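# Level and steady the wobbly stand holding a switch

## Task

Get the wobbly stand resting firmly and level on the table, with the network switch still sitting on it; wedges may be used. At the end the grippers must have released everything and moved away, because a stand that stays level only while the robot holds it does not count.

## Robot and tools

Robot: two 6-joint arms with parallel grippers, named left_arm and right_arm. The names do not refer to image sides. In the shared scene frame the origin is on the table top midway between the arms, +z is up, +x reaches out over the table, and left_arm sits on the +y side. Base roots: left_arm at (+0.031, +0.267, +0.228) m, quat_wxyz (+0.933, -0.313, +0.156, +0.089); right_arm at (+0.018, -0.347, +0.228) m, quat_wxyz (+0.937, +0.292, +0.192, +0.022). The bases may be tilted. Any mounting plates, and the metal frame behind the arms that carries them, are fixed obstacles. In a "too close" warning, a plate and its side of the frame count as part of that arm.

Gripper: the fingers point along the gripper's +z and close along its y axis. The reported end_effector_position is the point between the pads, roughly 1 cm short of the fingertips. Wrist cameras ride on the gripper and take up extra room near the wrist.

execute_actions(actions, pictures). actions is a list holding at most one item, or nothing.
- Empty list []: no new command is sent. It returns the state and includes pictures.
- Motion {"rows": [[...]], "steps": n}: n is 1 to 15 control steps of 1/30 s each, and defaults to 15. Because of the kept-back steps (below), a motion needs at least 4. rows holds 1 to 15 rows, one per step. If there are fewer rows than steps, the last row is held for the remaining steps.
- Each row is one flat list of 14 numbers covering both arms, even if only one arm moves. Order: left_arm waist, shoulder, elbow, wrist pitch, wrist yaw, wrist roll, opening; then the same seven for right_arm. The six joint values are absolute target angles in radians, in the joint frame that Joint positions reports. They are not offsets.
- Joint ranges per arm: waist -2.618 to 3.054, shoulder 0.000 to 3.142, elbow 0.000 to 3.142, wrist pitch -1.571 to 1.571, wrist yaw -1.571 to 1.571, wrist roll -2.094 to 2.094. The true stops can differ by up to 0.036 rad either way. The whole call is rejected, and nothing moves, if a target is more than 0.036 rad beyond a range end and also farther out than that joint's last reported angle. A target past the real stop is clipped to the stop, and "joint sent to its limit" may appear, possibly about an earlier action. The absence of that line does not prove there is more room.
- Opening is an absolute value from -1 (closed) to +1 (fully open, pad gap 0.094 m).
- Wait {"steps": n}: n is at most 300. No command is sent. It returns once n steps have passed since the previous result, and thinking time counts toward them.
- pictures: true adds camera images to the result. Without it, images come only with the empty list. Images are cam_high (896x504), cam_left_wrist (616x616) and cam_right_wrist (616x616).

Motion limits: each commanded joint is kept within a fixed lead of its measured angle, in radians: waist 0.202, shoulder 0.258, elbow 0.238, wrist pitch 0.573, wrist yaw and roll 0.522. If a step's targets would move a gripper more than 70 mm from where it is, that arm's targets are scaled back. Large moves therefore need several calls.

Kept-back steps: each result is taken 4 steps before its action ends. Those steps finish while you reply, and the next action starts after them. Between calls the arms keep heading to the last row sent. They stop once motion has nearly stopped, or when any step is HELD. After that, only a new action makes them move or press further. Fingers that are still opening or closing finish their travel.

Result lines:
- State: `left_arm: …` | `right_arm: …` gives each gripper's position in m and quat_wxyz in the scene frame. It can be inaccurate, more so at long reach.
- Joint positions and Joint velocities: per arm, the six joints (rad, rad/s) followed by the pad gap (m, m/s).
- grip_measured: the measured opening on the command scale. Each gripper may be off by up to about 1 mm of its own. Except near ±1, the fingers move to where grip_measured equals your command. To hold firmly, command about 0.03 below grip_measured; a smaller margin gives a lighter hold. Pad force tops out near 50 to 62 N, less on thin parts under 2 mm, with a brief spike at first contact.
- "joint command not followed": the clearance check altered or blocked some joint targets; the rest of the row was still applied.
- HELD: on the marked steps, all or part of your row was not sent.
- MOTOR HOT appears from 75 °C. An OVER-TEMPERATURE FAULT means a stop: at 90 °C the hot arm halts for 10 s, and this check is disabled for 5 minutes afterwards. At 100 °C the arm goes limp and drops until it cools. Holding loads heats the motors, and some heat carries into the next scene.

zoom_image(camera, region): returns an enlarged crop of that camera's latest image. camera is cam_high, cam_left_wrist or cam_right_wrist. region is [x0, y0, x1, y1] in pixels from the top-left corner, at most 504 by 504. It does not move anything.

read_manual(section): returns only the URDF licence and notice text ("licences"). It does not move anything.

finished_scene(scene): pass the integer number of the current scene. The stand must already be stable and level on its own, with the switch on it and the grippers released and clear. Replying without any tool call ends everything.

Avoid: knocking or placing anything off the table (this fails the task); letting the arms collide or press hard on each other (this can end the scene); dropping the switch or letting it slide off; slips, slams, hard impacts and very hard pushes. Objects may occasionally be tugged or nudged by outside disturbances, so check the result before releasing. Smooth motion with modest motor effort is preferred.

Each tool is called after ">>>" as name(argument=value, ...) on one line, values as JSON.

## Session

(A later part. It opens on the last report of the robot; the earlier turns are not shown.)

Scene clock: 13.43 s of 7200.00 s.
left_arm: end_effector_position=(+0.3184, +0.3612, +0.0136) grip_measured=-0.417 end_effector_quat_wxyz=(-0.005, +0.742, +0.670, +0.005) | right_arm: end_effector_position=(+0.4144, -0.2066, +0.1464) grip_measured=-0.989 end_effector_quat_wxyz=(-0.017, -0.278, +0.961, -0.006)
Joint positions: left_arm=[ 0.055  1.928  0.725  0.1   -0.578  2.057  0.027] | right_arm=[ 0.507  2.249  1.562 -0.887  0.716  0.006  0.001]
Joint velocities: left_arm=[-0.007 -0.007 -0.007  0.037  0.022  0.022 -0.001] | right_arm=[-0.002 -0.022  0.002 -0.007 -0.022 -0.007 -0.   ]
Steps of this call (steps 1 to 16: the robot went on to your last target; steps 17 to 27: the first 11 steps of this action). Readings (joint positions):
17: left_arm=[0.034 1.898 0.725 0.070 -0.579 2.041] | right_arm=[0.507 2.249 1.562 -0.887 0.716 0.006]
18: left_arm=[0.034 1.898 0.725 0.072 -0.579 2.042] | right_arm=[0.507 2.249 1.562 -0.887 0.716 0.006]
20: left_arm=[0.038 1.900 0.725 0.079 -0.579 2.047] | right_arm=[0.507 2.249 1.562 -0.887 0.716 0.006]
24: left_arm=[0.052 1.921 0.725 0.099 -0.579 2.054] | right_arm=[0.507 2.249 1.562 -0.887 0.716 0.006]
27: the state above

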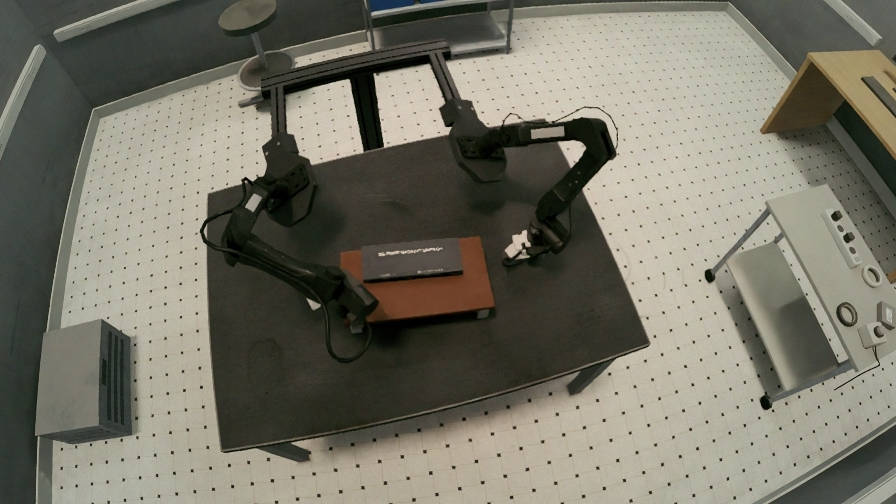

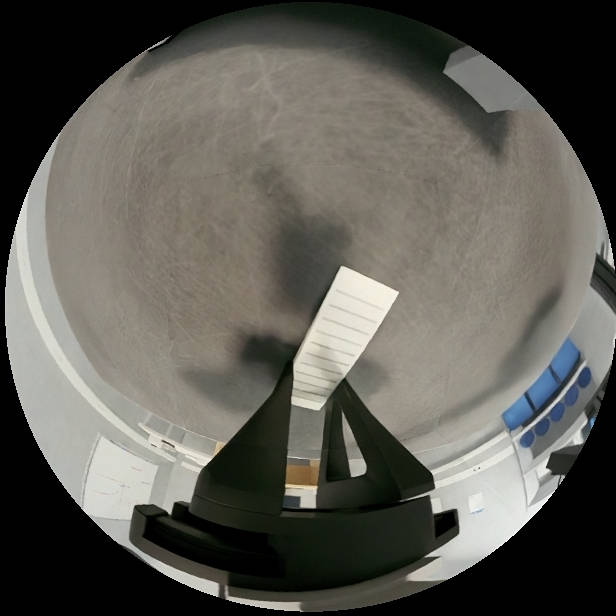

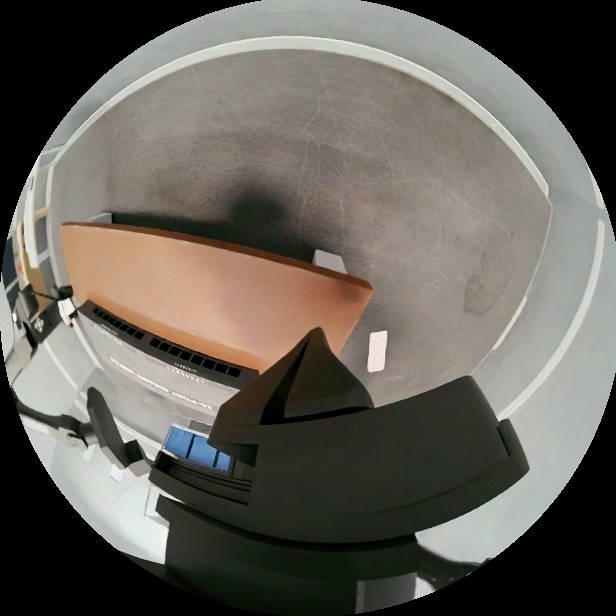

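>>> execute_actions(actions=[{"rows":[[0.055,1.945,0.71,0.118,-0.56,2.06,-0.38,0.53,2.23,1.57,-0.88,0.73,0,-1],[0.055,1.945,0.71,0.118,-0.56,2.06,-0.25,0.53,2.23,1.57,-0.88,0.73,0,-1],[0.055,1.945,0.71,0.118,-0.56,2.06,-0.1,0.53,2.23,1.57,-0.88,0.73,0,-1],[0.055,1.945,0.71,0.118,-0.56,2.06,0.1,0.53,2.23,1.57,-0.88,0.73,0,-1],[0.055,1.93,0.71,0.09,-0.58,2.06,0.1,0.53,2.23,1.57,-0.88,0.73,0,-1],[0.045,1.9,0.71,0.06,-0.59,2.05,0.1,0.53,2.23,1.57,-0.88,0.73,0,-1],[0.032,1.88,0.71,0.03,-0.595,2.04,0.1,0.53,2.23,1.57,-0.88,0.73,0,-1],[0.02,1.86,0.71,0,-0.6,2.03,0.1,0.53,2.23,1.57,-0.88,0.73,0,-1],[0.008,1.84,0.71,-0.03,-0.605,2.02,0.1,0.53,2.23,1.57,-0.88,0.73,0,-1],[-0.005,1.82,0.71,-0.06,-0.61,2.0,0.1,0.53,2.23,1.57,-0.88,0.73,0,-1],[-0.015,1.8,0.71,-0.09,-0.61,1.95,0.1,0.53,2.23,1.57,-0.88,0.73,0,-1],[-0.02,1.79,0.71,-0.1,-0.61,1.85,0.1,0.53,2.23,1.57,-0.88,0.73,0,-1],[-0.02,1.785,0.72,-0.1,-0.61,1.72,0.1,0.53,2.23,1.57,-0.88,0.73,0,-1],[-0.02,1.78,0.73,-0.11,-0.6,1.6,0.1,0.53,2.23,1.57,-0.88,0.73,0,-1],[-0.01,1.775,0.74,-0.12,-0.58,1.48,0.1,0.53,2.23,1.57,-0.88,0.73,0,-1]],"steps":15}])

>>> execute_actions(actions=[{"rows":[[0,1.77,0.75,-0.135,-0.56,1.36,0.1,0.53,2.23,1.57,-0.88,0.73,0,-1],[0.015,1.767,0.76,-0.15,-0.535,1.24,0.1,0.53,2.23,1.57,-0.88,0.73,0,-1],[0.03,1.764,0.77,-0.165,-0.51,1.12,0.1,0.53,2.23,1.57,-0.88,0.73,0,-1],[0.045,1.761,0.78,-0.18,-0.485,1.0,0.1,0.53,2.23,1.57,-0.88,0.73,0,-1],[0.06,1.758,0.79,-0.195,-0.46,0.88,0.1,0.53,2.23,1.57,-0.88,0.73,0,-1],[0.075,1.755,0.8,-0.21,-0.435,0.76,0.1,0.53,2.23,1.57,-0.88,0.73,0,-1],[0.09,1.752,0.81,-0.225,-0.41,0.64,0.1,0.53,2.23,1.57,-0.88,0.73,0,-1],[0.105,1.749,0.82,-0.24,-0.385,0.52,0.1,0.53,2.23,1.57,-0.88,0.73,0,-1],[0.12,1.746,0.83,-0.26,-0.36,0.4,0.1,0.53,2.23,1.57,-0.88,0.73,0,-1],[0.135,1.744,0.84,-0.28,-0.33,0.28,0.1,0.53,2.23,1.57,-0.88,0.73,0,-1],[0.146,1.742,0.853,-0.305,-0.29,0.16,0.1,0.53,2.23,1.57,-0.88,0.73,0,-1],[0.146,1.742,0.853,-0.305,-0.29,0.04,0.1,0.53,2.23,1.57,-0.88,0.73,0,-1],[0.146,1.742,0.853,-0.305,-0.29,-0.08,0.1,0.53,2.23,1.57,-0.88,0.73,0,-1],[0.146,1.742,0.853,-0.305,-0.29,-0.2,0.1,0.53,2.23,1.57,-0.88,0.73,0,-1],[0.146,1.742,0.853,-0.305,-0.29,-0.32,0.1,0.53,2.23,1.57,-0.88,0.73,0,-1]],"steps":15}])

>>> execute_actions(actions=[{"rows":[[0.146,1.742,0.853,-0.305,-0.29,-0.44,0.1,0.53,2.23,1.57,-0.88,0.73,0,-1],[0.146,1.742,0.853,-0.305,-0.29,-0.56,0.1,0.53,2.23,1.57,-0.88,0.73,0,-1],[0.146,1.742,0.853,-0.305,-0.29,-0.68,0.1,0.53,2.23,1.57,-0.88,0.73,0,-1],[0.146,1.742,0.853,-0.305,-0.29,-0.8,0.1,0.53,2.23,1.57,-0.88,0.73,0,-1],[0.146,1.742,0.853,-0.305,-0.29,-0.92,0.1,0.53,2.23,1.57,-0.88,0.73,0,-1],[0.146,1.742,0.853,-0.305,-0.29,-1.0,0.1,0.53,2.23,1.57,-0.88,0.73,0,-1],[0.146,1.742,0.853,-0.305,-0.29,-1.06,0.1,0.53,2.23,1.57,-0.88,0.73,0,-1]],"steps":15}])

>>> execute_actions(actions=[{"steps":12}], pictures=true)

Scene clock: 15.63 s of 7200.00 s.
left_arm: end_effector_position=(+0.3227, +0.3641, +0.0329) grip_measured=+0.098 end_effector_quat_wxyz=(-0.004, +0.741, +0.671, +0.009) | right_arm: end_effector_position=(+0.4144, -0.2066, +0.1464) grip_measured=-0.989 end_effector_quat_wxyz=(-0.017, -0.278, +0.961, -0.006)
Joint positions: left_arm=[ 0.021  1.856  0.725  0.018 -0.595  2.025  0.052] | right_arm=[ 0.507  2.249  1.562 -0.887  0.716  0.006  0.001]
Joint velocities: left_arm=[-0.359 -0.647  0.002 -0.608 -0.139 -0.491 -0.001] | right_arm=[-0.007 -0.007  0.007  0.007 -0.022 -0.022 -0.   ]
Steps of this call (steps 1 to 4: the last 4 steps of your previous action; steps 5 to 15: the robot went on to your last target; steps 16 to 55: nothing new was sent; steps 56 to 66: the first 11 steps of this action). Readings (joint positions):
56: left_arm=[0.055 1.928 0.725 0.104 -0.576 2.061] | right_arm=[0.507 2.249 1.562 -0.887 0.716 0.006]
57: left_arm=[0.055 1.928 0.725 0.105 -0.576 2.061] | right_arm=[0.507 2.249 1.562 -0.887 0.716 0.006]
59: left_arm=[0.055 1.928 0.725 0.106 -0.576 2.061] | right_arm=[0.507 2.249 1.562 -0.887 0.716 0.006]
63: left_arm=[0.050 1.911 0.725 0.079 -0.583 2.053] | right_arm=[0.507 2.249 1.562 -0.887 0.716 0.006]
66: the state above

Scene clock: 16.13 s of 7200.00 s.
left_arm: end_effector_position=(+0.3219, +0.3827, +0.0438) grip_measured=+0.099 end_effector_quat_wxyz=(-0.000, +0.157, +0.985, -0.070) | right_arm: end_effector_position=(+0.4144, -0.2066, +0.1464) grip_measured=-0.989 end_effector_quat_wxyz=(-0.017, -0.278, +0.961, -0.006)
Joint positions: left_arm=[ 0.125  1.765  0.816 -0.211 -0.417  0.73   0.052] | right_arm=[ 0.507  2.249  1.562 -0.887  0.716  0.006  0.001]
Joint velocities: left_arm=[ 0.413 -0.115  0.33  -0.491  0.799 -2.85  -0.001] | right_arm=[-0.007  0.007 -0.022 -0.066 -0.125  0.007  0.001]
Steps of this call (steps 1 to 4: the last 4 steps of your previous action; steps 5 to 15: the first 11 steps of this action). Readings (joint positions):
5: left_arm=[-0.009 1.784 0.727 -0.050 -0.594 1.721] | right_arm=[0.507 2.249 1.562 -0.887 0.716 0.006]
6: left_arm=[-0.005 1.781 0.731 -0.066 -0.586 1.630] | right_arm=[0.507 2.249 1.562 -0.887 0.716 0.006]
8: left_arm=[0.015 1.780 0.746 -0.098 -0.560 1.433] | right_arm=[0.507 2.249 1.562 -0.887 0.716 0.006]
12: left_arm=[0.078 1.777 0.784 -0.161 -0.486 1.032] | right_arm=[0.507 2.249 1.562 -0.887 0.716 0.006]
15: the state above

Scene clock: 16.63 s of 7200.00 s.
left_arm: end_effector_position=(+0.3210, +0.3725, +0.0488) grip_measured=+0.099 end_effector_quat_wxyz=(-0.078, -0.549, +0.826, -0.098) | right_arm: end_effector_position=(+0.4144, -0.2066, +0.1464) grip_measured=-0.989 end_effector_quat_wxyz=(-0.017, -0.278, +0.961, -0.006)
Joint positions: left_arm=[ 0.15   1.753  0.839 -0.285 -0.304 -0.749  0.052] | right_arm=[ 0.507  2.249  1.562 -0.887  0.716  0.006  0.001]
Joint velocities: left_arm=[-0.002  0.012 -0.007  0.007  0.125 -2.073 -0.   ] | right_arm=[-0.002 -0.007  0.002 -0.081 -0.11  -0.007  0.   ]
Steps of this call (steps 1 to 4: the last 4 steps of your previous action; steps 5 to 15: the first 11 steps of this action). Readings (joint positions):
5: left_arm=[0.150 1.753 0.839 -0.254 -0.344 0.226] | right_arm=[0.507 2.249 1.562 -0.887 0.716 0.006]
6: left_arm=[0.150 1.753 0.839 -0.259 -0.335 0.125] | right_arm=[0.507 2.249 1.562 -0.887 0.716 0.006]
8: left_arm=[0.150 1.753 0.839 -0.272 -0.323 -0.076] | right_arm=[0.507 2.249 1.562 -0.887 0.716 0.006]
12: left_arm=[0.150 1.753 0.839 -0.282 -0.309 -0.478] | right_arm=[0.507 2.249 1.562 -0.887 0.716 0.006]
15: the state above

Scene clock: 17.03 s of 7200.00 s.
left_arm: end_effector_position=(+0.3212, +0.3713, +0.0491) grip_measured=+0.099 end_effector_quat_wxyz=(-0.093, -0.661, +0.740, -0.089) | right_arm: end_effector_position=(+0.4144, -0.2066, +0.1464) grip_measured=-0.989 end_effector_quat_wxyz=(-0.017, -0.278, +0.961, -0.006)
Joint positions: left_arm=[ 0.15   1.753  0.839 -0.286 -0.298 -1.034  0.052] | right_arm=[ 0.507  2.249  1.562 -0.887  0.716  0.006  0.001]
Joint velocities: left_arm=[-0.002 -0.002 -0.002 -0.066 -0.022 -0.095 -0.001] | right_arm=[ 0.012 -0.012 -0.007 -0.007 -0.066  0.037  0.001]
Kept back: nothing.
Steps of this call (steps 1 to 4: the last 4 steps of your previous action; steps 5 to 12: the robot went on to your last target). Readings (joint positions):
1: left_arm=[0.150 1.753 0.839 -0.285 -0.303 -0.811] | right_arm=[0.507 2.249 1.562 -0.887 0.716 0.006]
2: left_arm=[0.150 1.753 0.839 -0.285 -0.302 -0.861] | right_arm=[0.507 2.249 1.562 -0.887 0.716 0.006]
4: left_arm=[0.150 1.753 0.839 -0.286 -0.300 -0.931] | right_arm=[0.507 2.249 1.562 -0.887 0.716 0.006]
8: left_arm=[0.150 1.753 0.839 -0.286 -0.298 -1.005] | right_arm=[0.507 2.249 1.562 -0.887 0.716 0.006]
12: the state above

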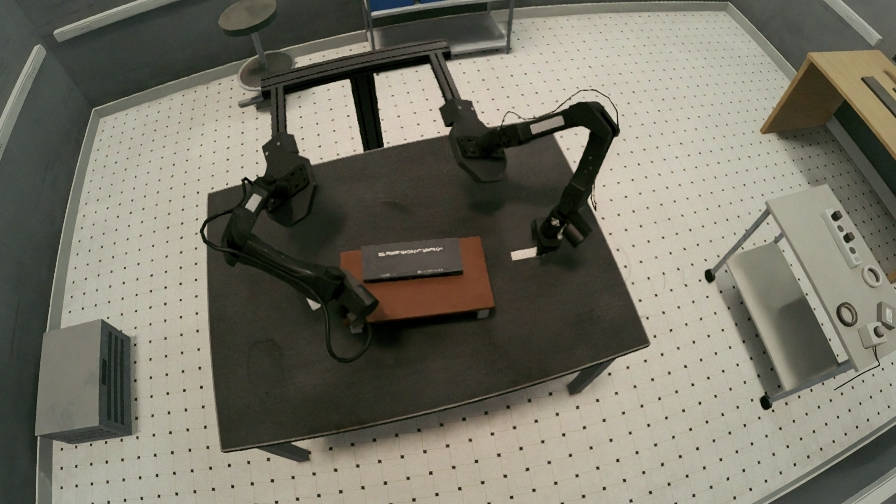

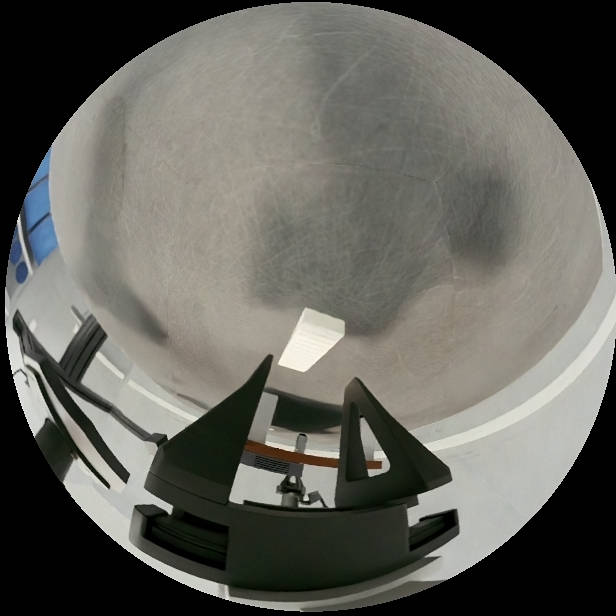

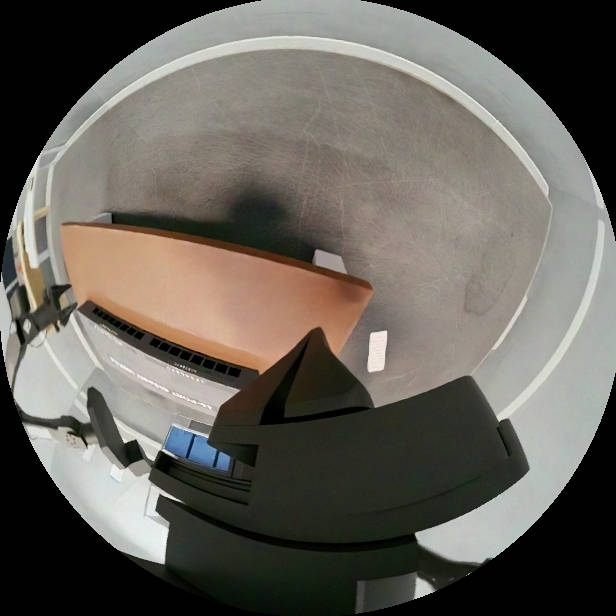

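>>> execute_actions(actions=[{"rows":[[0.152,1.77,0.855,-0.275,-0.29,-1.05,0.1,0.52,2.23,1.56,-0.87,0.72,0,-1],[0.157,1.782,0.857,-0.262,-0.287,-1.044,0.1,0.517,2.23,1.556,-0.86,0.72,0,-1],[0.162,1.794,0.859,-0.25,-0.285,-1.038,0.1,0.514,2.23,1.552,-0.85,0.72,0,-1],[0.167,1.806,0.861,-0.238,-0.282,-1.032,0.1,0.511,2.23,1.548,-0.84,0.72,0,-1],[0.172,1.818,0.863,-0.226,-0.28,-1.026,0.1,0.508,2.23,1.544,-0.83,0.72,0,-1],[0.177,1.83,0.865,-0.214,-0.277,-1.02,0.1,0.505,2.23,1.54,-0.82,0.72,0,-1],[0.182,1.842,0.867,-0.202,-0.275,-1.014,0.1,0.502,2.23,1.536,-0.81,0.72,0,-1],[0.187,1.854,0.868,-0.19,-0.272,-1.008,0.1,0.499,2.23,1.532,-0.8,0.72,0,-1],[0.192,1.866,0.869,-0.178,-0.27,-1.002,0.1,0.496,2.23,1.528,-0.79,0.72,0,-1],[0.197,1.878,0.87,-0.166,-0.267,-0.996,0.1,0.493,2.23,1.524,-0.78,0.72,0,-1],[0.203,1.89,0.872,-0.153,-0.265,-0.991,0.1,0.49,2.23,1.52,-0.77,0.72,0,-1]],"steps":15}])

>>> execute_actions(actions=[{"steps":12}], pictures=true)

Scene clock: 17.87 s of 7200.00 s.
left_arm: end_effector_position=(+0.3165, +0.3673, +0.0222) grip_measured=+0.099 end_effector_quat_wxyz=(-0.104, -0.665, +0.735, -0.086) | right_arm: end_effector_position=(+0.4217, -0.2085, +0.1372) grip_measured=-0.989 end_effector_quat_wxyz=(-0.006, -0.254, +0.967, -0.004)
Joint positions: left_arm=[ 0.191  1.851  0.852 -0.211 -0.281 -1.016  0.052] | right_arm=[ 0.483  2.249  1.547 -0.823  0.716  0.005  0.001]
Joint velocities: left_arm=[ 0.173  0.364  0.017  0.344  0.139  0.081 -0.   ] | right_arm=[-0.095 -0.012 -0.154  0.227  0.095  0.022  0.   ]
Steps of this call (steps 1 to 14: the robot went on to your last target; steps 15 to 25: the first 11 steps of this action). Readings (joint positions):
15: left_arm=[0.150 1.753 0.839 -0.286 -0.297 -1.054] | right_arm=[0.507 2.249 1.562 -0.887 0.716 0.006]
16: left_arm=[0.150 1.754 0.839 -0.285 -0.296 -1.053] | right_arm=[0.507 2.249 1.562 -0.886 0.716 0.006]
18: left_arm=[0.155 1.762 0.840 -0.274 -0.295 -1.048] | right_arm=[0.506 2.249 1.562 -0.879 0.716 0.005]
22: left_arm=[0.175 1.812 0.849 -0.241 -0.288 -1.032] | right_arm=[0.495 2.249 1.560 -0.851 0.716 0.005]
25: the state above

Scene clock: 18.27 s of 7200.00 s.
left_arm: end_effector_position=(+0.3170, +0.3660, +0.0147) grip_measured=+0.099 end_effector_quat_wxyz=(-0.102, -0.662, +0.737, -0.090) | right_arm: end_effector_position=(+0.4240, -0.2089, +0.1329) grip_measured=-0.989 end_effector_quat_wxyz=(-0.001, -0.244, +0.970, -0.003)
Joint positions: left_arm=[ 0.202  1.877  0.852 -0.177 -0.271 -0.996  0.052] | right_arm=[ 0.474  2.249  1.536 -0.791  0.716  0.005  0.001]
Joint velocities: left_arm=[-0.007  0.002 -0.002  0.11   0.051  0.007 -0.001] | right_arm=[-0.007  0.007  0.012  0.022 -0.022  0.007  0.001]
Kept back: nothing.
Steps of this call (steps 1 to 4: the last 4 steps of your previous action; steps 5 to 12: the robot went on to your last target). Readings (joint positions):
1: left_arm=[0.196 1.863 0.852 -0.202 -0.279 -1.012] | right_arm=[0.480 2.249 1.542 -0.817 0.716 0.005]
2: left_arm=[0.200 1.871 0.852 -0.195 -0.278 -1.009] | right_arm=[0.477 2.249 1.539 -0.812 0.716 0.005]
4: left_arm=[0.202 1.877 0.852 -0.190 -0.277 -1.004] | right_arm=[0.474 2.249 1.536 -0.805 0.716 0.005]
8: left_arm=[0.202 1.877 0.852 -0.182 -0.273 -0.998] | right_arm=[0.474 2.249 1.536 -0.795 0.716 0.005]
12: the state above

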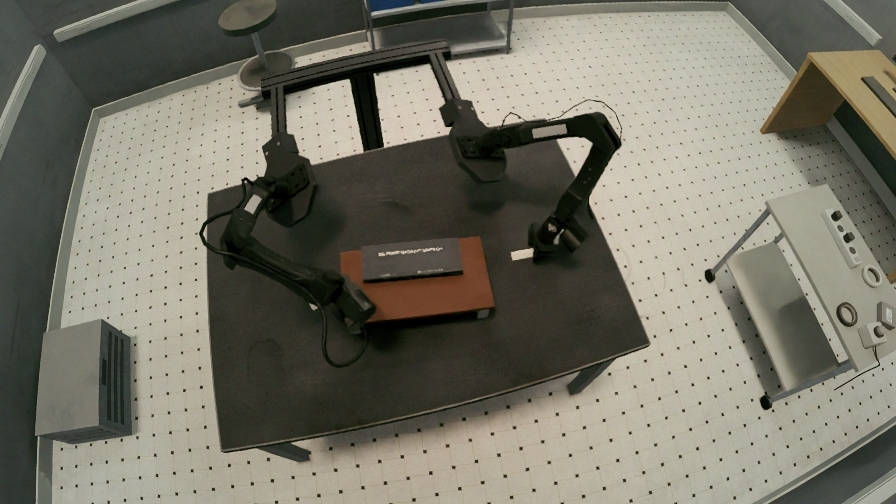

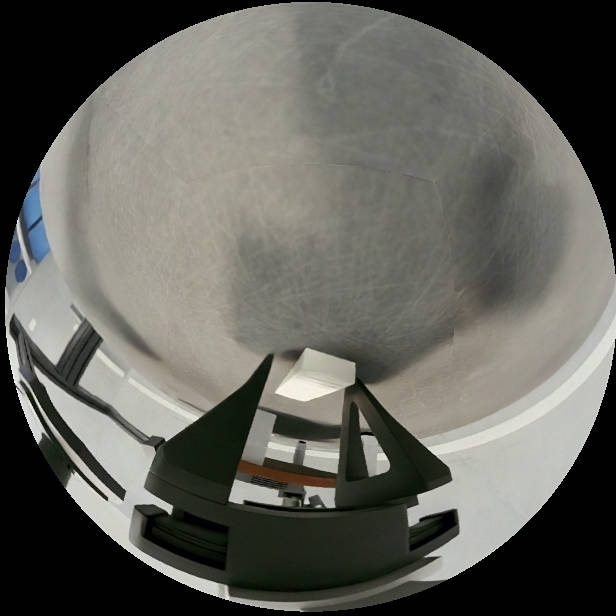

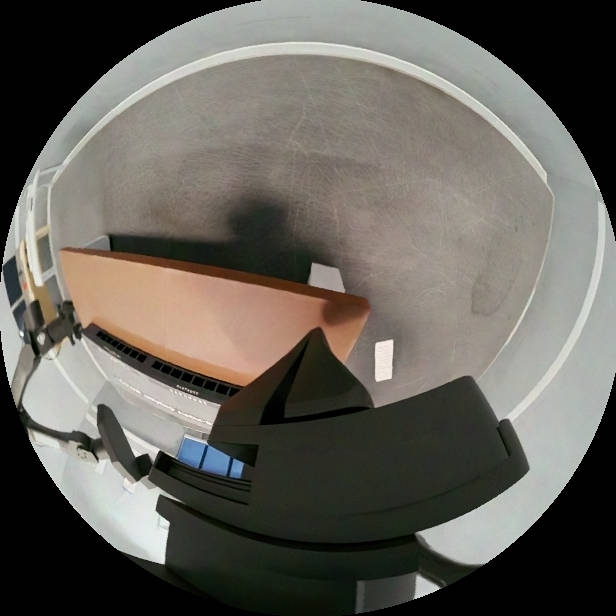

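>>> execute_actions(actions=[{"rows":[[0.203,1.89,0.872,-0.153,-0.265,-0.991,0,0.489,2.23,1.518,-0.767,0.72,0,-1],[0.203,1.89,0.872,-0.153,-0.265,-0.991,-0.1,0.488,2.23,1.516,-0.764,0.72,0,-1],[0.203,1.89,0.872,-0.153,-0.265,-0.991,-0.2,0.487,2.23,1.514,-0.761,0.72,0,-1],[0.203,1.89,0.872,-0.153,-0.265,-0.991,-0.3,0.486,2.23,1.512,-0.758,0.72,0,-1],[0.203,1.89,0.872,-0.153,-0.265,-0.991,-0.38,0.485,2.23,1.51,-0.755,0.72,0,-1],[0.203,1.89,0.872,-0.153,-0.265,-0.991,-0.45,0.484,2.23,1.508,-0.752,0.72,0,-1],[0.203,1.89,0.872,-0.153,-0.265,-0.991,-0.45,0.483,2.23,1.506,-0.749,0.72,0,-1],[0.203,1.89,0.872,-0.153,-0.265,-0.991,-0.45,0.482,2.23,1.504,-0.746,0.72,0,-1]],"steps":15}])

Scene clock: 19.30 s of 7200.00 s.
left_arm: end_effector_position=(+0.3193, +0.3668, +0.0144) grip_measured=-0.417 end_effector_quat_wxyz=(-0.097, -0.663, +0.736, -0.092) | right_arm: end_effector_position=(+0.4231, -0.2082, +0.1299) grip_measured=-0.989 end_effector_quat_wxyz=(+0.001, -0.240, +0.971, -0.003)
Joint positions: left_arm=[ 0.202  1.877  0.852 -0.168 -0.27  -0.994  0.027] | right_arm=[ 0.471  2.249  1.522 -0.77   0.716  0.005  0.001]
Joint velocities: left_arm=[-0.007 -0.007 -0.002  0.022  0.007 -0.007 -0.   ] | right_arm=[-0.042 -0.002 -0.061  0.007  0.081  0.022 -0.001]
Steps of this call (steps 1 to 20: the robot went on to your last target; steps 21 to 31: the first 11 steps of this action). Readings (joint positions):
21: left_arm=[0.202 1.877 0.852 -0.174 -0.270 -0.994] | right_arm=[0.474 2.249 1.536 -0.789 0.716 0.005]
22: left_arm=[0.202 1.877 0.852 -0.172 -0.270 -0.994] | right_arm=[0.474 2.249 1.536 -0.788 0.716 0.005]
24: left_arm=[0.202 1.877 0.852 -0.170 -0.270 -0.994] | right_arm=[0.474 2.249 1.536 -0.785 0.716 0.005]
28: left_arm=[0.202 1.877 0.852 -0.168 -0.270 -0.994] | right_arm=[0.474 2.249 1.531 -0.773 0.716 0.005]
31: the state above

>>> execute_actions(actions=[{"rows":[[0.195,1.88,0.85,-0.15,-0.28,-1.0,-0.45,0.481,2.23,1.502,-0.743,0.72,0,-1],[0.185,1.883,0.845,-0.142,-0.285,-1.01,-0.45,0.48,2.23,1.5,-0.74,0.72,0,-1],[0.175,1.887,0.838,-0.133,-0.29,-1.02,-0.45,0.479,2.23,1.498,-0.737,0.72,0,-1],[0.165,1.891,0.83,-0.124,-0.294,-1.03,-0.45,0.478,2.23,1.496,-0.734,0.72,0,-1],[0.155,1.896,0.821,-0.114,-0.299,-1.04,-0.45,0.477,2.23,1.494,-0.731,0.72,0,-1],[0.145,1.901,0.812,-0.104,-0.303,-1.051,-0.45,0.476,2.23,1.492,-0.728,0.72,0,-1],[0.135,1.906,0.803,-0.094,-0.308,-1.062,-0.45,0.475,2.23,1.49,-0.725,0.72,0,-1],[0.125,1.912,0.794,-0.084,-0.312,-1.072,-0.45,0.474,2.23,1.488,-0.722,0.72,0,-1],[0.115,1.918,0.785,-0.073,-0.317,-1.083,-0.45,0.474,2.23,1.488,-0.722,0.72,0,-1],[0.105,1.924,0.776,-0.062,-0.321,-1.094,-0.45,0.474,2.23,1.488,-0.722,0.72,0,-1],[0.095,1.93,0.767,-0.051,-0.326,-1.104,-0.45,0.474,2.23,1.488,-0.722,0.72,0,-1],[0.085,1.936,0.759,-0.04,-0.33,-1.115,-0.45,0.474,2.23,1.488,-0.722,0.72,0,-1],[0.074,1.943,0.754,-0.031,-0.334,-1.126,-0.45,0.474,2.23,1.488,-0.722,0.72,0,-1],[0.063,1.951,0.75,-0.022,-0.338,-1.137,-0.45,0.474,2.23,1.488,-0.722,0.72,0,-1],[0.052,1.959,0.746,-0.013,-0.341,-1.148,-0.45,0.474,2.23,1.488,-0.722,0.72,0,-1]],"steps":15}])

>>> execute_actions(actions=[{"rows":[[0.041,1.967,0.742,-0.005,-0.345,-1.159,-0.45,0.474,2.23,1.488,-0.722,0.72,0,-1],[0.03,1.975,0.738,0.003,-0.348,-1.17,-0.45,0.474,2.23,1.488,-0.722,0.72,0,-1],[0.019,1.983,0.734,0.011,-0.352,-1.181,-0.45,0.474,2.23,1.488,-0.722,0.72,0,-1],[0.008,1.992,0.731,0.019,-0.355,-1.192,-0.45,0.474,2.23,1.488,-0.722,0.72,0,-1],[-0.003,2.0,0.728,0.027,-0.359,-1.203,-0.45,0.474,2.23,1.488,-0.722,0.72,0,-1],[-0.014,2.009,0.725,0.035,-0.362,-1.214,-0.45,0.474,2.23,1.488,-0.722,0.72,0,-1],[-0.024,2.018,0.722,0.043,-0.366,-1.225,-0.45,0.474,2.23,1.488,-0.722,0.72,0,-1],[-0.034,2.027,0.719,0.051,-0.369,-1.235,-0.45,0.474,2.23,1.488,-0.722,0.72,0,-1],[-0.043,2.035,0.717,0.058,-0.372,-1.245,-0.45,0.474,2.23,1.488,-0.722,0.72,0,-1]],"steps":15}])

>>> execute_actions(actions=[{"steps":10}], pictures=true)

Scene clock: 20.23 s of 7200.00 s.
left_arm: end_effector_position=(+0.3254, +0.3414, +0.0195) grip_measured=-0.417 end_effector_quat_wxyz=(-0.083, -0.664, +0.737, -0.098) | right_arm: end_effector_position=(+0.4223, -0.2094, +0.1251) grip_measured=-0.989 end_effector_quat_wxyz=(+0.001, -0.234, +0.972, -0.003)
Joint positions: left_arm=[ 0.123  1.894  0.805 -0.094 -0.296 -1.059  0.027] | right_arm=[ 0.463  2.249  1.507 -0.745  0.716  0.005  0.001]
Joint velocities: left_arm=[-0.291  0.193 -0.281  0.227 -0.095 -0.286  0.   ] | right_arm=[ 0.007  0.007 -0.037 -0.022  0.007  0.037  0.   ]
Steps of this call (steps 1 to 4: the last 4 steps of your previous action; steps 5 to 15: the robot went on to your last target; steps 16 to 17: nothing new was sent; steps 18 to 28: the first 11 steps of this action). Readings (joint positions):
18: left_arm=[0.202 1.877 0.852 -0.168 -0.270 -0.994] | right_arm=[0.469 2.249 1.520 -0.765 0.716 0.005]
19: left_arm=[0.201 1.877 0.852 -0.166 -0.270 -0.996] | right_arm=[0.469 2.249 1.520 -0.764 0.716 0.005]
21: left_arm=[0.195 1.877 0.852 -0.161 -0.274 -1.004] | right_arm=[0.469 2.249 1.520 -0.761 0.716 0.005]
25: left_arm=[0.156 1.878 0.832 -0.123 -0.287 -1.032] | right_arm=[0.466 2.249 1.516 -0.749 0.716 0.005]
28: the state above

Scene clock: 20.73 s of 7200.00 s.
left_arm: end_effector_position=(+0.3131, +0.2780, +0.0175) grip_measured=-0.417 end_effector_quat_wxyz=(-0.094, -0.660, +0.739, -0.095) | right_arm: end_effector_position=(+0.4223, -0.2093, +0.1251) grip_measured=-0.989 end_effector_quat_wxyz=(+0.001, -0.234, +0.972, -0.003)
Joint positions: left_arm=[-0.03   2.014  0.736  0.024 -0.346 -1.212  0.027] | right_arm=[ 0.463  2.249  1.506 -0.744  0.716  0.005  0.001]
Joint velocities: left_arm=[-0.139  0.139 -0.051  0.139 -0.037 -0.271  0.001] | right_arm=[ 0.002 -0.012 -0.007 -0.007  0.007  0.022 -0.   ]
Steps of this call (steps 1 to 4: the last 4 steps of your previous action; steps 5 to 15: the first 11 steps of this action). Readings (joint positions):
5: left_arm=[0.071 1.936 0.765 -0.057 -0.315 -1.110] | right_arm=[0.463 2.249 1.506 -0.744 0.716 0.005]
6: left_arm=[0.060 1.945 0.760 -0.049 -0.319 -1.121] | right_arm=[0.463 2.249 1.506 -0.744 0.716 0.005]
8: left_arm=[0.038 1.961 0.753 -0.033 -0.326 -1.142] | right_arm=[0.463 2.249 1.506 -0.744 0.716 0.005]
12: left_arm=[-0.005 1.993 0.743 0.003 -0.340 -1.186] | right_arm=[0.463 2.249 1.506 -0.744 0.716 0.005]
15: the state above

Scene clock: 21.07 s of 7200.00 s.
left_arm: end_effector_position=(+0.3147, +0.2780, +0.0165) grip_measured=-0.417 end_effector_quat_wxyz=(-0.088, -0.670, +0.731, -0.093) | right_arm: end_effector_position=(+0.4223, -0.2093, +0.1251) grip_measured=-0.989 end_effector_quat_wxyz=(+0.001, -0.234, +0.972, -0.003)
Joint positions: left_arm=[-0.035  2.02   0.733  0.043 -0.356 -1.237  0.027] | right_arm=[ 0.463  2.249  1.506 -0.744  0.716  0.005  0.001]
Joint velocities: left_arm=[ 0.002 -0.007 -0.012  0.066 -0.037  0.022  0.001] | right_arm=[-0.007  0.002 -0.002  0.007  0.007  0.051  0.   ]
Kept back: nothing.
Steps of this call (steps 1 to 4: the last 4 steps of your previous action; steps 5 to 10: the robot went on to your last target). Readings (joint positions):
1: left_arm=[-0.034 2.018 0.735 0.027 -0.347 -1.218] | right_arm=[0.463 2.249 1.506 -0.744 0.716 0.005]
2: left_arm=[-0.035 2.019 0.734 0.029 -0.348 -1.222] | right_arm=[0.463 2.249 1.506 -0.744 0.716 0.005]
4: left_arm=[-0.035 2.020 0.733 0.032 -0.352 -1.229] | right_arm=[0.463 2.249 1.506 -0.744 0.716 0.005]
8: left_arm=[-0.035 2.020 0.733 0.041 -0.355 -1.235] | right_arm=[0.463 2.249 1.506 -0.744 0.716 0.005]
10: the state above

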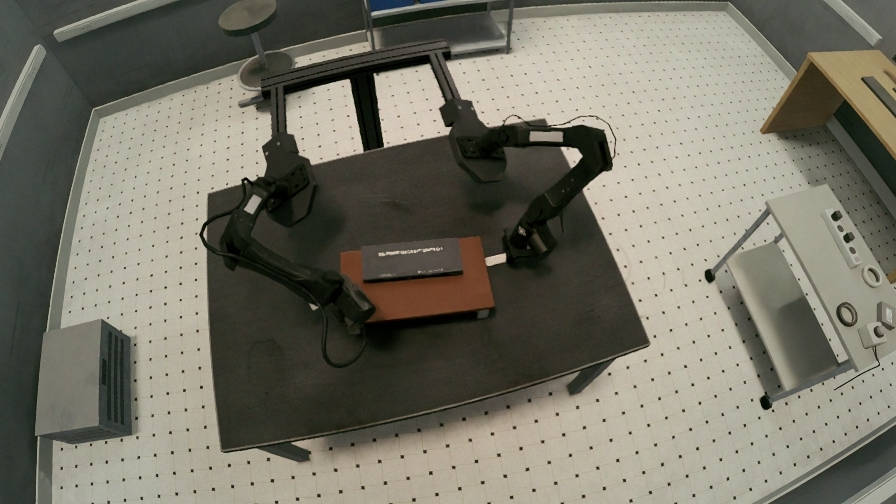

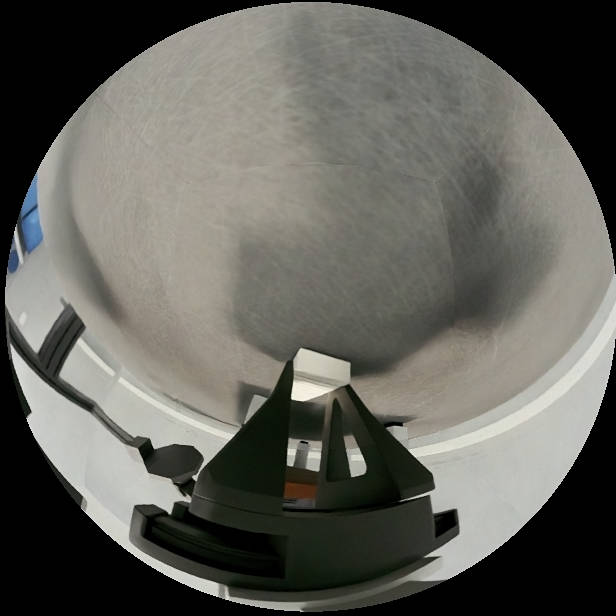

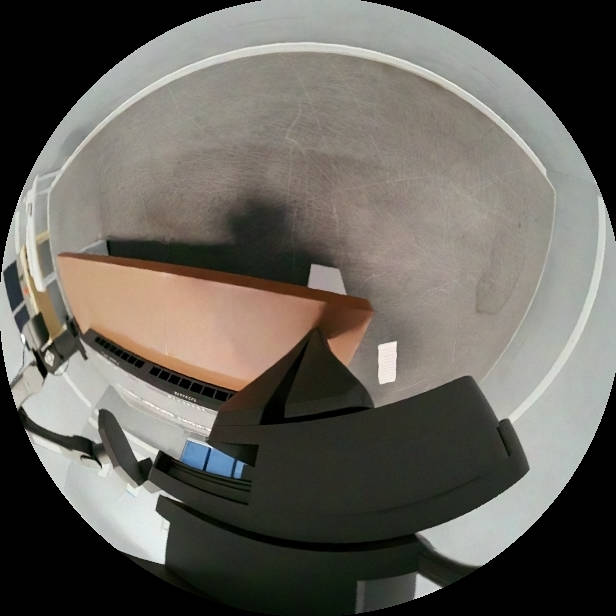

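>>> execute_actions(actions=[{"rows":[[-0.044,2.038,0.714,0.059,-0.374,-1.245,-0.45,0.472,2.233,1.485,-0.718,0.72,0,-1],[-0.045,2.041,0.712,0.06,-0.375,-1.245,-0.45,0.47,2.236,1.482,-0.714,0.72,0,-1],[-0.046,2.044,0.71,0.06,-0.376,-1.245,-0.45,0.468,2.239,1.479,-0.71,0.72,0,-1],[-0.047,2.047,0.708,0.06,-0.377,-1.245,-0.45,0.466,2.242,1.476,-0.706,0.72,0,-1],[-0.047,2.05,0.707,0.06,-0.378,-1.245,-0.45,0.464,2.245,1.473,-0.702,0.72,0,-1],[-0.047,2.05,0.707,0.06,-0.378,-1.245,-0.45,0.462,2.248,1.47,-0.698,0.72,0,-1],[-0.047,2.05,0.707,0.06,-0.378,-1.245,-0.45,0.46,2.25,1.467,-0.694,0.72,0,-1]],"steps":15}])

>>> execute_actions(actions=[{"steps":8}])

Scene clock: 21.63 s of 7200.00 s.
left_arm: end_effector_position=(+0.3140, +0.2778, +0.0149) grip_measured=-0.417 end_effector_quat_wxyz=(-0.087, -0.672, +0.730, -0.090) | right_arm: end_effector_position=(+0.4219, -0.2108, +0.1195) grip_measured=-0.989 end_effector_quat_wxyz=(+0.003, -0.226, +0.974, -0.003)
Joint positions: left_arm=[-0.035  2.027  0.733  0.05  -0.361 -1.24   0.027] | right_arm=[ 0.452  2.249  1.489 -0.714  0.717  0.005  0.001]
Joint velocities: left_arm=[ 0.007 -0.007  0.007 -0.051 -0.037 -0.007 -0.   ] | right_arm=[-0.022  0.002 -0.007  0.022  0.066 -0.007  0.   ]
Steps of this call (steps 1 to 6: the robot went on to your last target; steps 7 to 17: the first 11 steps of this action). Readings (joint positions):
7: left_arm=[-0.035 2.020 0.733 0.046 -0.357 -1.239] | right_arm=[0.463 2.249 1.506 -0.744 0.716 0.005]
8: left_arm=[-0.035 2.020 0.733 0.046 -0.358 -1.239] | right_arm=[0.463 2.249 1.506 -0.744 0.716 0.005]
10: left_arm=[-0.035 2.020 0.733 0.047 -0.359 -1.239] | right_arm=[0.462 2.249 1.505 -0.741 0.716 0.005]
14: left_arm=[-0.035 2.026 0.733 0.050 -0.361 -1.240] | right_arm=[0.457 2.249 1.494 -0.721 0.717 0.005]
17: the state above

Scene clock: 21.90 s of 7200.00 s.
left_arm: end_effector_position=(+0.3140, +0.2778, +0.0149) grip_measured=-0.417 end_effector_quat_wxyz=(-0.087, -0.672, +0.730, -0.090) | right_arm: end_effector_position=(+0.4221, -0.2109, +0.1192) grip_measured=-0.989 end_effector_quat_wxyz=(+0.003, -0.225, +0.974, -0.003)
Joint positions: left_arm=[-0.035  2.027  0.733  0.05  -0.361 -1.24   0.027] | right_arm=[ 0.452  2.249  1.488 -0.712  0.717  0.005  0.001]
Joint velocities: left_arm=[-0.002 -0.002  0.002  0.022 -0.081  0.007  0.001] | right_arm=[-0.002  0.007 -0.012 -0.022 -0.022 -0.066 -0.   ]
Kept back: nothing.
Steps of this call (steps 1 to 4: the last 4 steps of your previous action; steps 5 to 8: the robot went on to your last target). Readings (joint positions):
1: left_arm=[-0.035 2.027 0.733 0.050 -0.361 -1.240] | right_arm=[0.452 2.249 1.489 -0.712 0.717 0.005]
2: left_arm=[-0.035 2.027 0.733 0.050 -0.361 -1.240] | right_arm=[0.452 2.249 1.488 -0.712 0.717 0.005]
4: left_arm=[-0.035 2.027 0.733 0.050 -0.361 -1.240] | right_arm=[0.452 2.249 1.488 -0.712 0.717 0.005]
8: the state above

>>> execute_actions(actions=[{"rows":[[-0.052,2.02,0.707,0.04,-0.375,-1.245,-0.45,0.458,2.252,1.464,-0.69,0.72,0,-1],[-0.056,2.01,0.707,0.03,-0.375,-1.245,-0.45,0.456,2.254,1.461,-0.686,0.72,0,-1],[-0.056,2.005,0.705,0.028,-0.375,-1.245,-0.45,0.454,2.256,1.458,-0.682,0.72,0,-1],[-0.056,2.005,0.705,0.028,-0.375,-1.245,-0.45,0.452,2.258,1.455,-0.678,0.72,0,-1]],"steps":14}])

Scene clock: 22.43 s of 7200.00 s.
left_arm: end_effector_position=(+0.3121, +0.2752, +0.0175) grip_measured=-0.417 end_effector_quat_wxyz=(-0.088, -0.668, +0.733, -0.092) | right_arm: end_effector_position=(+0.4220, -0.2111, +0.1175) grip_measured=-0.989 end_effector_quat_wxyz=(+0.005, -0.223, +0.975, -0.004)
Joint positions: left_arm=[-0.044  2.021  0.723  0.049 -0.361 -1.24   0.027] | right_arm=[ 0.449  2.249  1.482 -0.7    0.717  0.005  0.001]
Joint velocities: left_arm=[ 0.002  0.022  0.002  0.022 -0.066 -0.037 -0.   ] | right_arm=[-0.017  0.002 -0.017  0.007  0.051 -0.007 -0.   ]
Steps of this call (steps 1 to 6: the robot went on to your last target; steps 7 to 16: the first 10 steps of this action). Readings (joint positions):
7: left_arm=[-0.035 2.027 0.733 0.050 -0.361 -1.240] | right_arm=[0.452 2.249 1.488 -0.712 0.717 0.005]
8: left_arm=[-0.037 2.027 0.733 0.050 -0.361 -1.240] | right_arm=[0.452 2.249 1.488 -0.711 0.717 0.005]
10: left_arm=[-0.042 2.025 0.730 0.049 -0.361 -1.240] | right_arm=[0.450 2.249 1.486 -0.708 0.717 0.005]
14: left_arm=[-0.044 2.021 0.723 0.049 -0.361 -1.240] | right_arm=[0.449 2.249 1.482 -0.700 0.717 0.005]
16: the state above

>>> execute_actions(actions=[{"rows":[[-0.056,2.03,0.705,0.022,-0.375,-1.245,-0.45,0.45,2.26,1.452,-0.676,0.72,0,-1],[-0.056,2.04,0.705,0.022,-0.375,-1.245,-0.45,0.448,2.262,1.449,-0.674,0.72,0,-1],[-0.056,2.046,0.705,0.022,-0.375,-1.245,-0.45,0.446,2.264,1.446,-0.672,0.72,0,-1],[-0.056,2.051,0.705,0.022,-0.375,-1.245,-0.45,0.444,2.266,1.443,-0.67,0.72,0,-1]],"steps":15}], pictures=true)

Scene clock: 24.70 s of 7200.00 s.
left_arm: end_effector_position=(+0.3077, +0.2727, +0.0156) grip_measured=-0.417 end_effector_quat_wxyz=(-0.095, -0.665, +0.736, -0.088) | right_arm: end_effector_position=(+0.4216, -0.2112, +0.1168) grip_measured=-0.989 end_effector_quat_wxyz=(+0.005, -0.222, +0.975, -0.005)
Joint positions: left_arm=[-0.044  2.032  0.723  0.043 -0.361 -1.24   0.027] | right_arm=[ 0.449  2.249  1.477 -0.694  0.72   0.005  0.   ]
Joint velocities: left_arm=[ 0.012  0.007 -0.012  0.037  0.022 -0.022 -0.   ] | right_arm=[-0.007 -0.012  0.022  0.022  0.022  0.022  0.001]
Steps of this call (steps 1 to 4: the last 4 steps of your previous action; steps 5 to 15: the robot went on to your last target; steps 16 to 57: nothing new was sent; steps 58 to 68: the first 11 steps of this action). Readings (joint positions):
58: left_arm=[-0.044 2.021 0.723 0.048 -0.361 -1.240] | right_arm=[0.449 2.249 1.482 -0.700 0.717 0.005]
59: left_arm=[-0.044 2.021 0.723 0.048 -0.361 -1.240] | right_arm=[0.449 2.249 1.482 -0.700 0.717 0.005]
61: left_arm=[-0.044 2.022 0.723 0.047 -0.361 -1.240] | right_arm=[0.449 2.249 1.480 -0.697 0.718 0.005]
65: left_arm=[-0.044 2.031 0.723 0.045 -0.361 -1.240] | right_arm=[0.449 2.249 1.477 -0.694 0.720 0.005]
68: the state above

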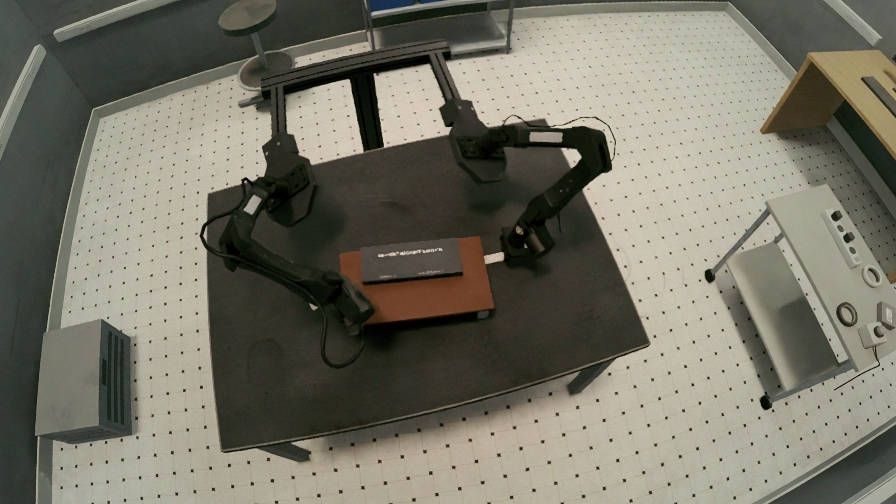

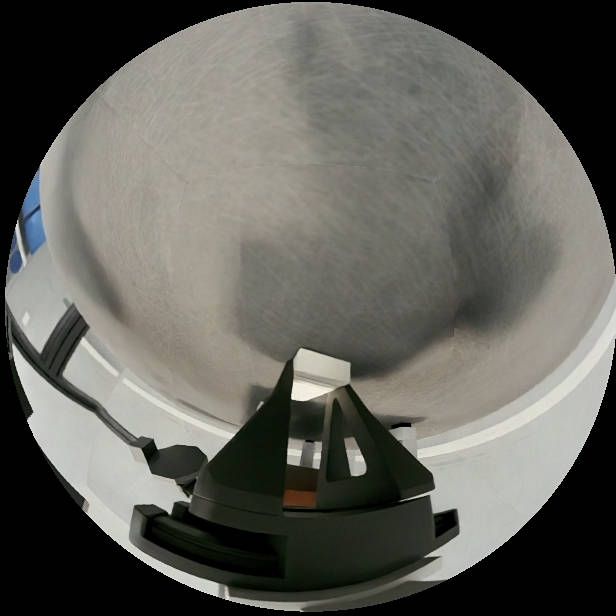

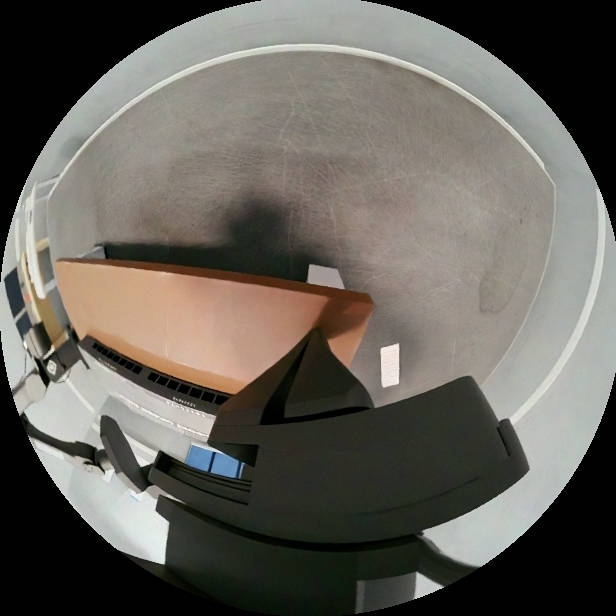

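>>> execute_actions(actions=[{"rows":[[-0.0598,2.0546,0.703,0.060,-0.3761,-1.2491,-0.45,0.448,2.262,1.45,-0.674,0.72,0,-1],[-0.0637,2.0583,0.703,0.0625,-0.3773,-1.2533,-0.45,0.448,2.262,1.45,-0.674,0.72,0,-1],[-0.0675,2.0619,0.703,0.0648,-0.3784,-1.2574,-0.45,0.448,2.262,1.45,-0.674,0.72,0,-1],[-0.0713,2.0655,0.703,0.0671,-0.3795,-1.2615,-0.45,0.448,2.262,1.45,-0.674,0.72,0,-1],[-0.0752,2.0692,0.702,0.0693,-0.3807,-1.2657,-0.45,0.448,2.262,1.45,-0.674,0.72,0,-1],[-0.079,2.0728,0.702,0.0716,-0.3818,-1.2698,-0.45,0.448,2.262,1.45,-0.674,0.72,0,-1],[-0.0828,2.0764,0.702,0.0739,-0.3829,-1.2739,-0.45,0.448,2.262,1.45,-0.674,0.72,0,-1],[-0.0867,2.0801,0.701,0.0761,-0.3841,-1.2781,-0.45,0.448,2.262,1.45,-0.674,0.72,0,-1],[-0.0905,2.0837,0.701,0.0784,-0.3852,-1.2822,-0.45,0.448,2.262,1.45,-0.674,0.72,0,-1],[-0.0943,2.0873,0.701,0.0807,-0.3863,-1.2863,-0.45,0.448,2.262,1.45,-0.674,0.72,0,-1],[-0.0982,2.091,0.7,0.0829,-0.3875,-1.2905,-0.45,0.448,2.262,1.45,-0.674,0.72,0,-1],[-0.102,2.0946,0.7,0.0852,-0.3886,-1.2946,-0.45,0.448,2.262,1.45,-0.674,0.72,0,-1],[-0.1058,2.0982,0.7,0.0875,-0.3897,-1.2987,-0.45,0.448,2.262,1.45,-0.674,0.72,0,-1],[-0.1097,2.1019,0.7,0.0897,-0.3909,-1.3029,-0.45,0.448,2.262,1.45,-0.674,0.72,0,-1],[-0.1135,2.1055,0.7,0.092,-0.392,-1.307,-0.45,0.448,2.262,1.45,-0.674,0.72,0,-1]],"steps":15}])

>>> execute_actions(actions=[{"steps":12}])

Scene clock: 25.97 s of 7200.00 s.
left_arm: end_effector_position=(+0.3072, +0.2592, +0.0155) grip_measured=-0.417 end_effector_quat_wxyz=(-0.096, -0.662, +0.738, -0.090) | right_arm: end_effector_position=(+0.4216, -0.2112, +0.1168) grip_measured=-0.989 end_effector_quat_wxyz=(+0.005, -0.222, +0.975, -0.005)
Joint positions: left_arm=[-0.08   2.065  0.723  0.062 -0.369 -1.269  0.027] | right_arm=[ 0.449  2.249  1.477 -0.694  0.72   0.005  0.   ]
Joint velocities: left_arm=[-0.1    0.105 -0.027  0.066  0.051 -0.139  0.001] | right_arm=[ 0.002  0.007  0.002 -0.022 -0.095 -0.007 -0.001]
Steps of this call (steps 1 to 4: the last 4 steps of your previous action; steps 5 to 15: the robot went on to your last target; steps 16 to 27: nothing new was sent; steps 28 to 38: the first 11 steps of this action). Readings (joint positions):
28: left_arm=[-0.044 2.032 0.723 0.044 -0.361 -1.241] | right_arm=[0.449 2.249 1.477 -0.694 0.720 0.005]
29: left_arm=[-0.045 2.032 0.723 0.045 -0.362 -1.242] | right_arm=[0.449 2.249 1.477 -0.694 0.720 0.005]
31: left_arm=[-0.050 2.035 0.723 0.049 -0.364 -1.246] | right_arm=[0.449 2.249 1.477 -0.694 0.720 0.005]
35: left_arm=[-0.067 2.052 0.723 0.058 -0.367 -1.258] | right_arm=[0.449 2.249 1.477 -0.694 0.720 0.005]
38: the state above

Scene clock: 26.37 s of 7200.00 s.
left_arm: end_effector_position=(+0.3073, +0.2512, +0.0152) grip_measured=-0.417 end_effector_quat_wxyz=(-0.094, -0.664, +0.736, -0.090) | right_arm: end_effector_position=(+0.4216, -0.2112, +0.1168) grip_measured=-0.989 end_effector_quat_wxyz=(+0.005, -0.222, +0.975, -0.005)
Joint positions: left_arm=[-0.102  2.087  0.723  0.078 -0.376 -1.299  0.027] | right_arm=[ 0.449  2.249  1.477 -0.694  0.72   0.005  0.   ]
Joint velocities: left_arm=[-0.012  0.007 -0.007  0.007  0.051 -0.081 -0.   ] | right_arm=[-0.002  0.007 -0.007 -0.022  0.022 -0.022 -0.001]
Kept back: nothing.
Steps of this call (steps 1 to 4: the last 4 steps of your previous action; steps 5 to 12: the robot went on to your last target). Readings (joint positions):
1: left_arm=[-0.083 2.069 0.723 0.064 -0.370 -1.273] | right_arm=[0.449 2.249 1.477 -0.694 0.720 0.005]
2: left_arm=[-0.087 2.073 0.723 0.066 -0.371 -1.277] | right_arm=[0.449 2.249 1.477 -0.694 0.720 0.005]
4: left_arm=[-0.095 2.079 0.723 0.070 -0.373 -1.285] | right_arm=[0.449 2.249 1.477 -0.694 0.720 0.005]
8: left_arm=[-0.102 2.087 0.723 0.075 -0.374 -1.295] | right_arm=[0.449 2.249 1.477 -0.694 0.720 0.005]
12: the state above

>>> execute_actions(actions=[{"rows":[[-0.1173,2.1091,0.696,0.0943,-0.3931,-1.3111,-0.45,0.448,2.262,1.45,-0.674,0.72,0,-1],[-0.1212,2.1128,0.695,0.0965,-0.3943,-1.3153,-0.45,0.448,2.262,1.45,-0.674,0.72,0,-1],[-0.125,2.1164,0.695,0.0988,-0.3954,-1.3194,-0.45,0.448,2.262,1.45,-0.674,0.72,0,-1],[-0.1288,2.12,0.695,0.1011,-0.3965,-1.3235,-0.45,0.448,2.262,1.45,-0.674,0.72,0,-1],[-0.1327,2.1237,0.695,0.1033,-0.3977,-1.3277,-0.45,0.448,2.262,1.45,-0.674,0.72,0,-1],[-0.1365,2.1273,0.695,0.1056,-0.3988,-1.3318,-0.45,0.448,2.262,1.45,-0.674,0.72,0,-1],[-0.1403,2.1309,0.695,0.1079,-0.3999,-1.3359,-0.45,0.448,2.262,1.45,-0.674,0.72,0,-1],[-0.1442,2.1346,0.695,0.1101,-0.4011,-1.3401,-0.45,0.448,2.262,1.45,-0.674,0.72,0,-1],[-0.148,2.1382,0.695,0.1124,-0.4022,-1.3442,-0.45,0.448,2.262,1.45,-0.674,0.72,0,-1],[-0.1518,2.1418,0.695,0.1147,-0.4033,-1.3483,-0.45,0.448,2.262,1.45,-0.674,0.72,0,-1],[-0.1557,2.1455,0.695,0.1169,-0.4045,-1.3525,-0.45,0.448,2.262,1.45,-0.674,0.72,0,-1],[-0.1595,2.1491,0.695,0.1192,-0.4056,-1.3566,-0.45,0.448,2.262,1.45,-0.674,0.72,0,-1],[-0.1633,2.1527,0.695,0.1215,-0.4067,-1.3607,-0.45,0.448,2.262,1.45,-0.674,0.72,0,-1],[-0.1672,2.1564,0.695,0.1237,-0.4079,-1.3649,-0.45,0.448,2.262,1.45,-0.674,0.72,0,-1],[-0.171,2.16,0.695,0.126,-0.409,-1.369,-0.45,0.448,2.262,1.45,-0.674,0.72,0,-1]],"steps":15}])

>>> execute_actions(actions=[{"steps":14}])

Scene clock: 27.13 s of 7200.00 s.
left_arm: end_effector_position=(+0.3009, +0.2377, +0.0150) grip_measured=-0.417 end_effector_quat_wxyz=(-0.099, -0.661, +0.739, -0.087) | right_arm: end_effector_position=(+0.4216, -0.2112, +0.1168) grip_measured=-0.989 end_effector_quat_wxyz=(+0.005, -0.222, +0.975, -0.005)
Joint positions: left_arm=[-0.137  2.12   0.714  0.096 -0.386 -1.331  0.027] | right_arm=[ 0.449  2.249  1.477 -0.694  0.72   0.005  0.   ]
Joint velocities: left_arm=[-0.12   0.11  -0.002 -0.066 -0.022 -0.081 -0.   ] | right_arm=[ 0.002 -0.007  0.017  0.007 -0.007 -0.066 -0.   ]
Steps of this call (steps 1 to 12: the robot went on to your last target; steps 13 to 23: the first 11 steps of this action). Readings (joint positions):
13: left_arm=[-0.102 2.087 0.723 0.079 -0.377 -1.302] | right_arm=[0.449 2.249 1.477 -0.694 0.720 0.005]
14: left_arm=[-0.103 2.087 0.722 0.081 -0.377 -1.303] | right_arm=[0.449 2.249 1.477 -0.694 0.720 0.005]
16: left_arm=[-0.108 2.089 0.718 0.085 -0.380 -1.308] | right_arm=[0.449 2.249 1.477 -0.694 0.720 0.005]
20: left_arm=[-0.125 2.107 0.715 0.092 -0.383 -1.320] | right_arm=[0.449 2.249 1.477 -0.694 0.720 0.005]
23: the state above

Scene clock: 27.60 s of 7200.00 s.
left_arm: end_effector_position=(+0.3005, +0.2301, +0.0150) grip_measured=-0.417 end_effector_quat_wxyz=(-0.097, -0.664, +0.736, -0.087) | right_arm: end_effector_position=(+0.4216, -0.2112, +0.1168) grip_measured=-0.989 end_effector_quat_wxyz=(+0.005, -0.222, +0.975, -0.005)
Joint positions: left_arm=[-0.159  2.141  0.714  0.111 -0.393 -1.361  0.027] | right_arm=[ 0.449  2.249  1.477 -0.694  0.72   0.005  0.   ]
Joint velocities: left_arm=[-0.002  0.002  0.012 -0.081 -0.007 -0.022  0.001] | right_arm=[ 0.012 -0.007  0.017 -0.022  0.022  0.007  0.   ]
Kept back: nothing.
Steps of this call (steps 1 to 4: the last 4 steps of your previous action; steps 5 to 14: the robot went on to your last target). Readings (joint positions):
1: left_arm=[-0.140 2.124 0.714 0.098 -0.387 -1.335] | right_arm=[0.449 2.249 1.477 -0.694 0.720 0.005]
2: left_arm=[-0.144 2.127 0.714 0.099 -0.388 -1.339] | right_arm=[0.449 2.249 1.477 -0.694 0.720 0.005]
4: left_arm=[-0.152 2.134 0.714 0.104 -0.390 -1.347] | right_arm=[0.449 2.249 1.477 -0.694 0.720 0.005]
8: left_arm=[-0.159 2.141 0.714 0.109 -0.391 -1.357] | right_arm=[0.449 2.249 1.477 -0.694 0.720 0.005]
14: the state above


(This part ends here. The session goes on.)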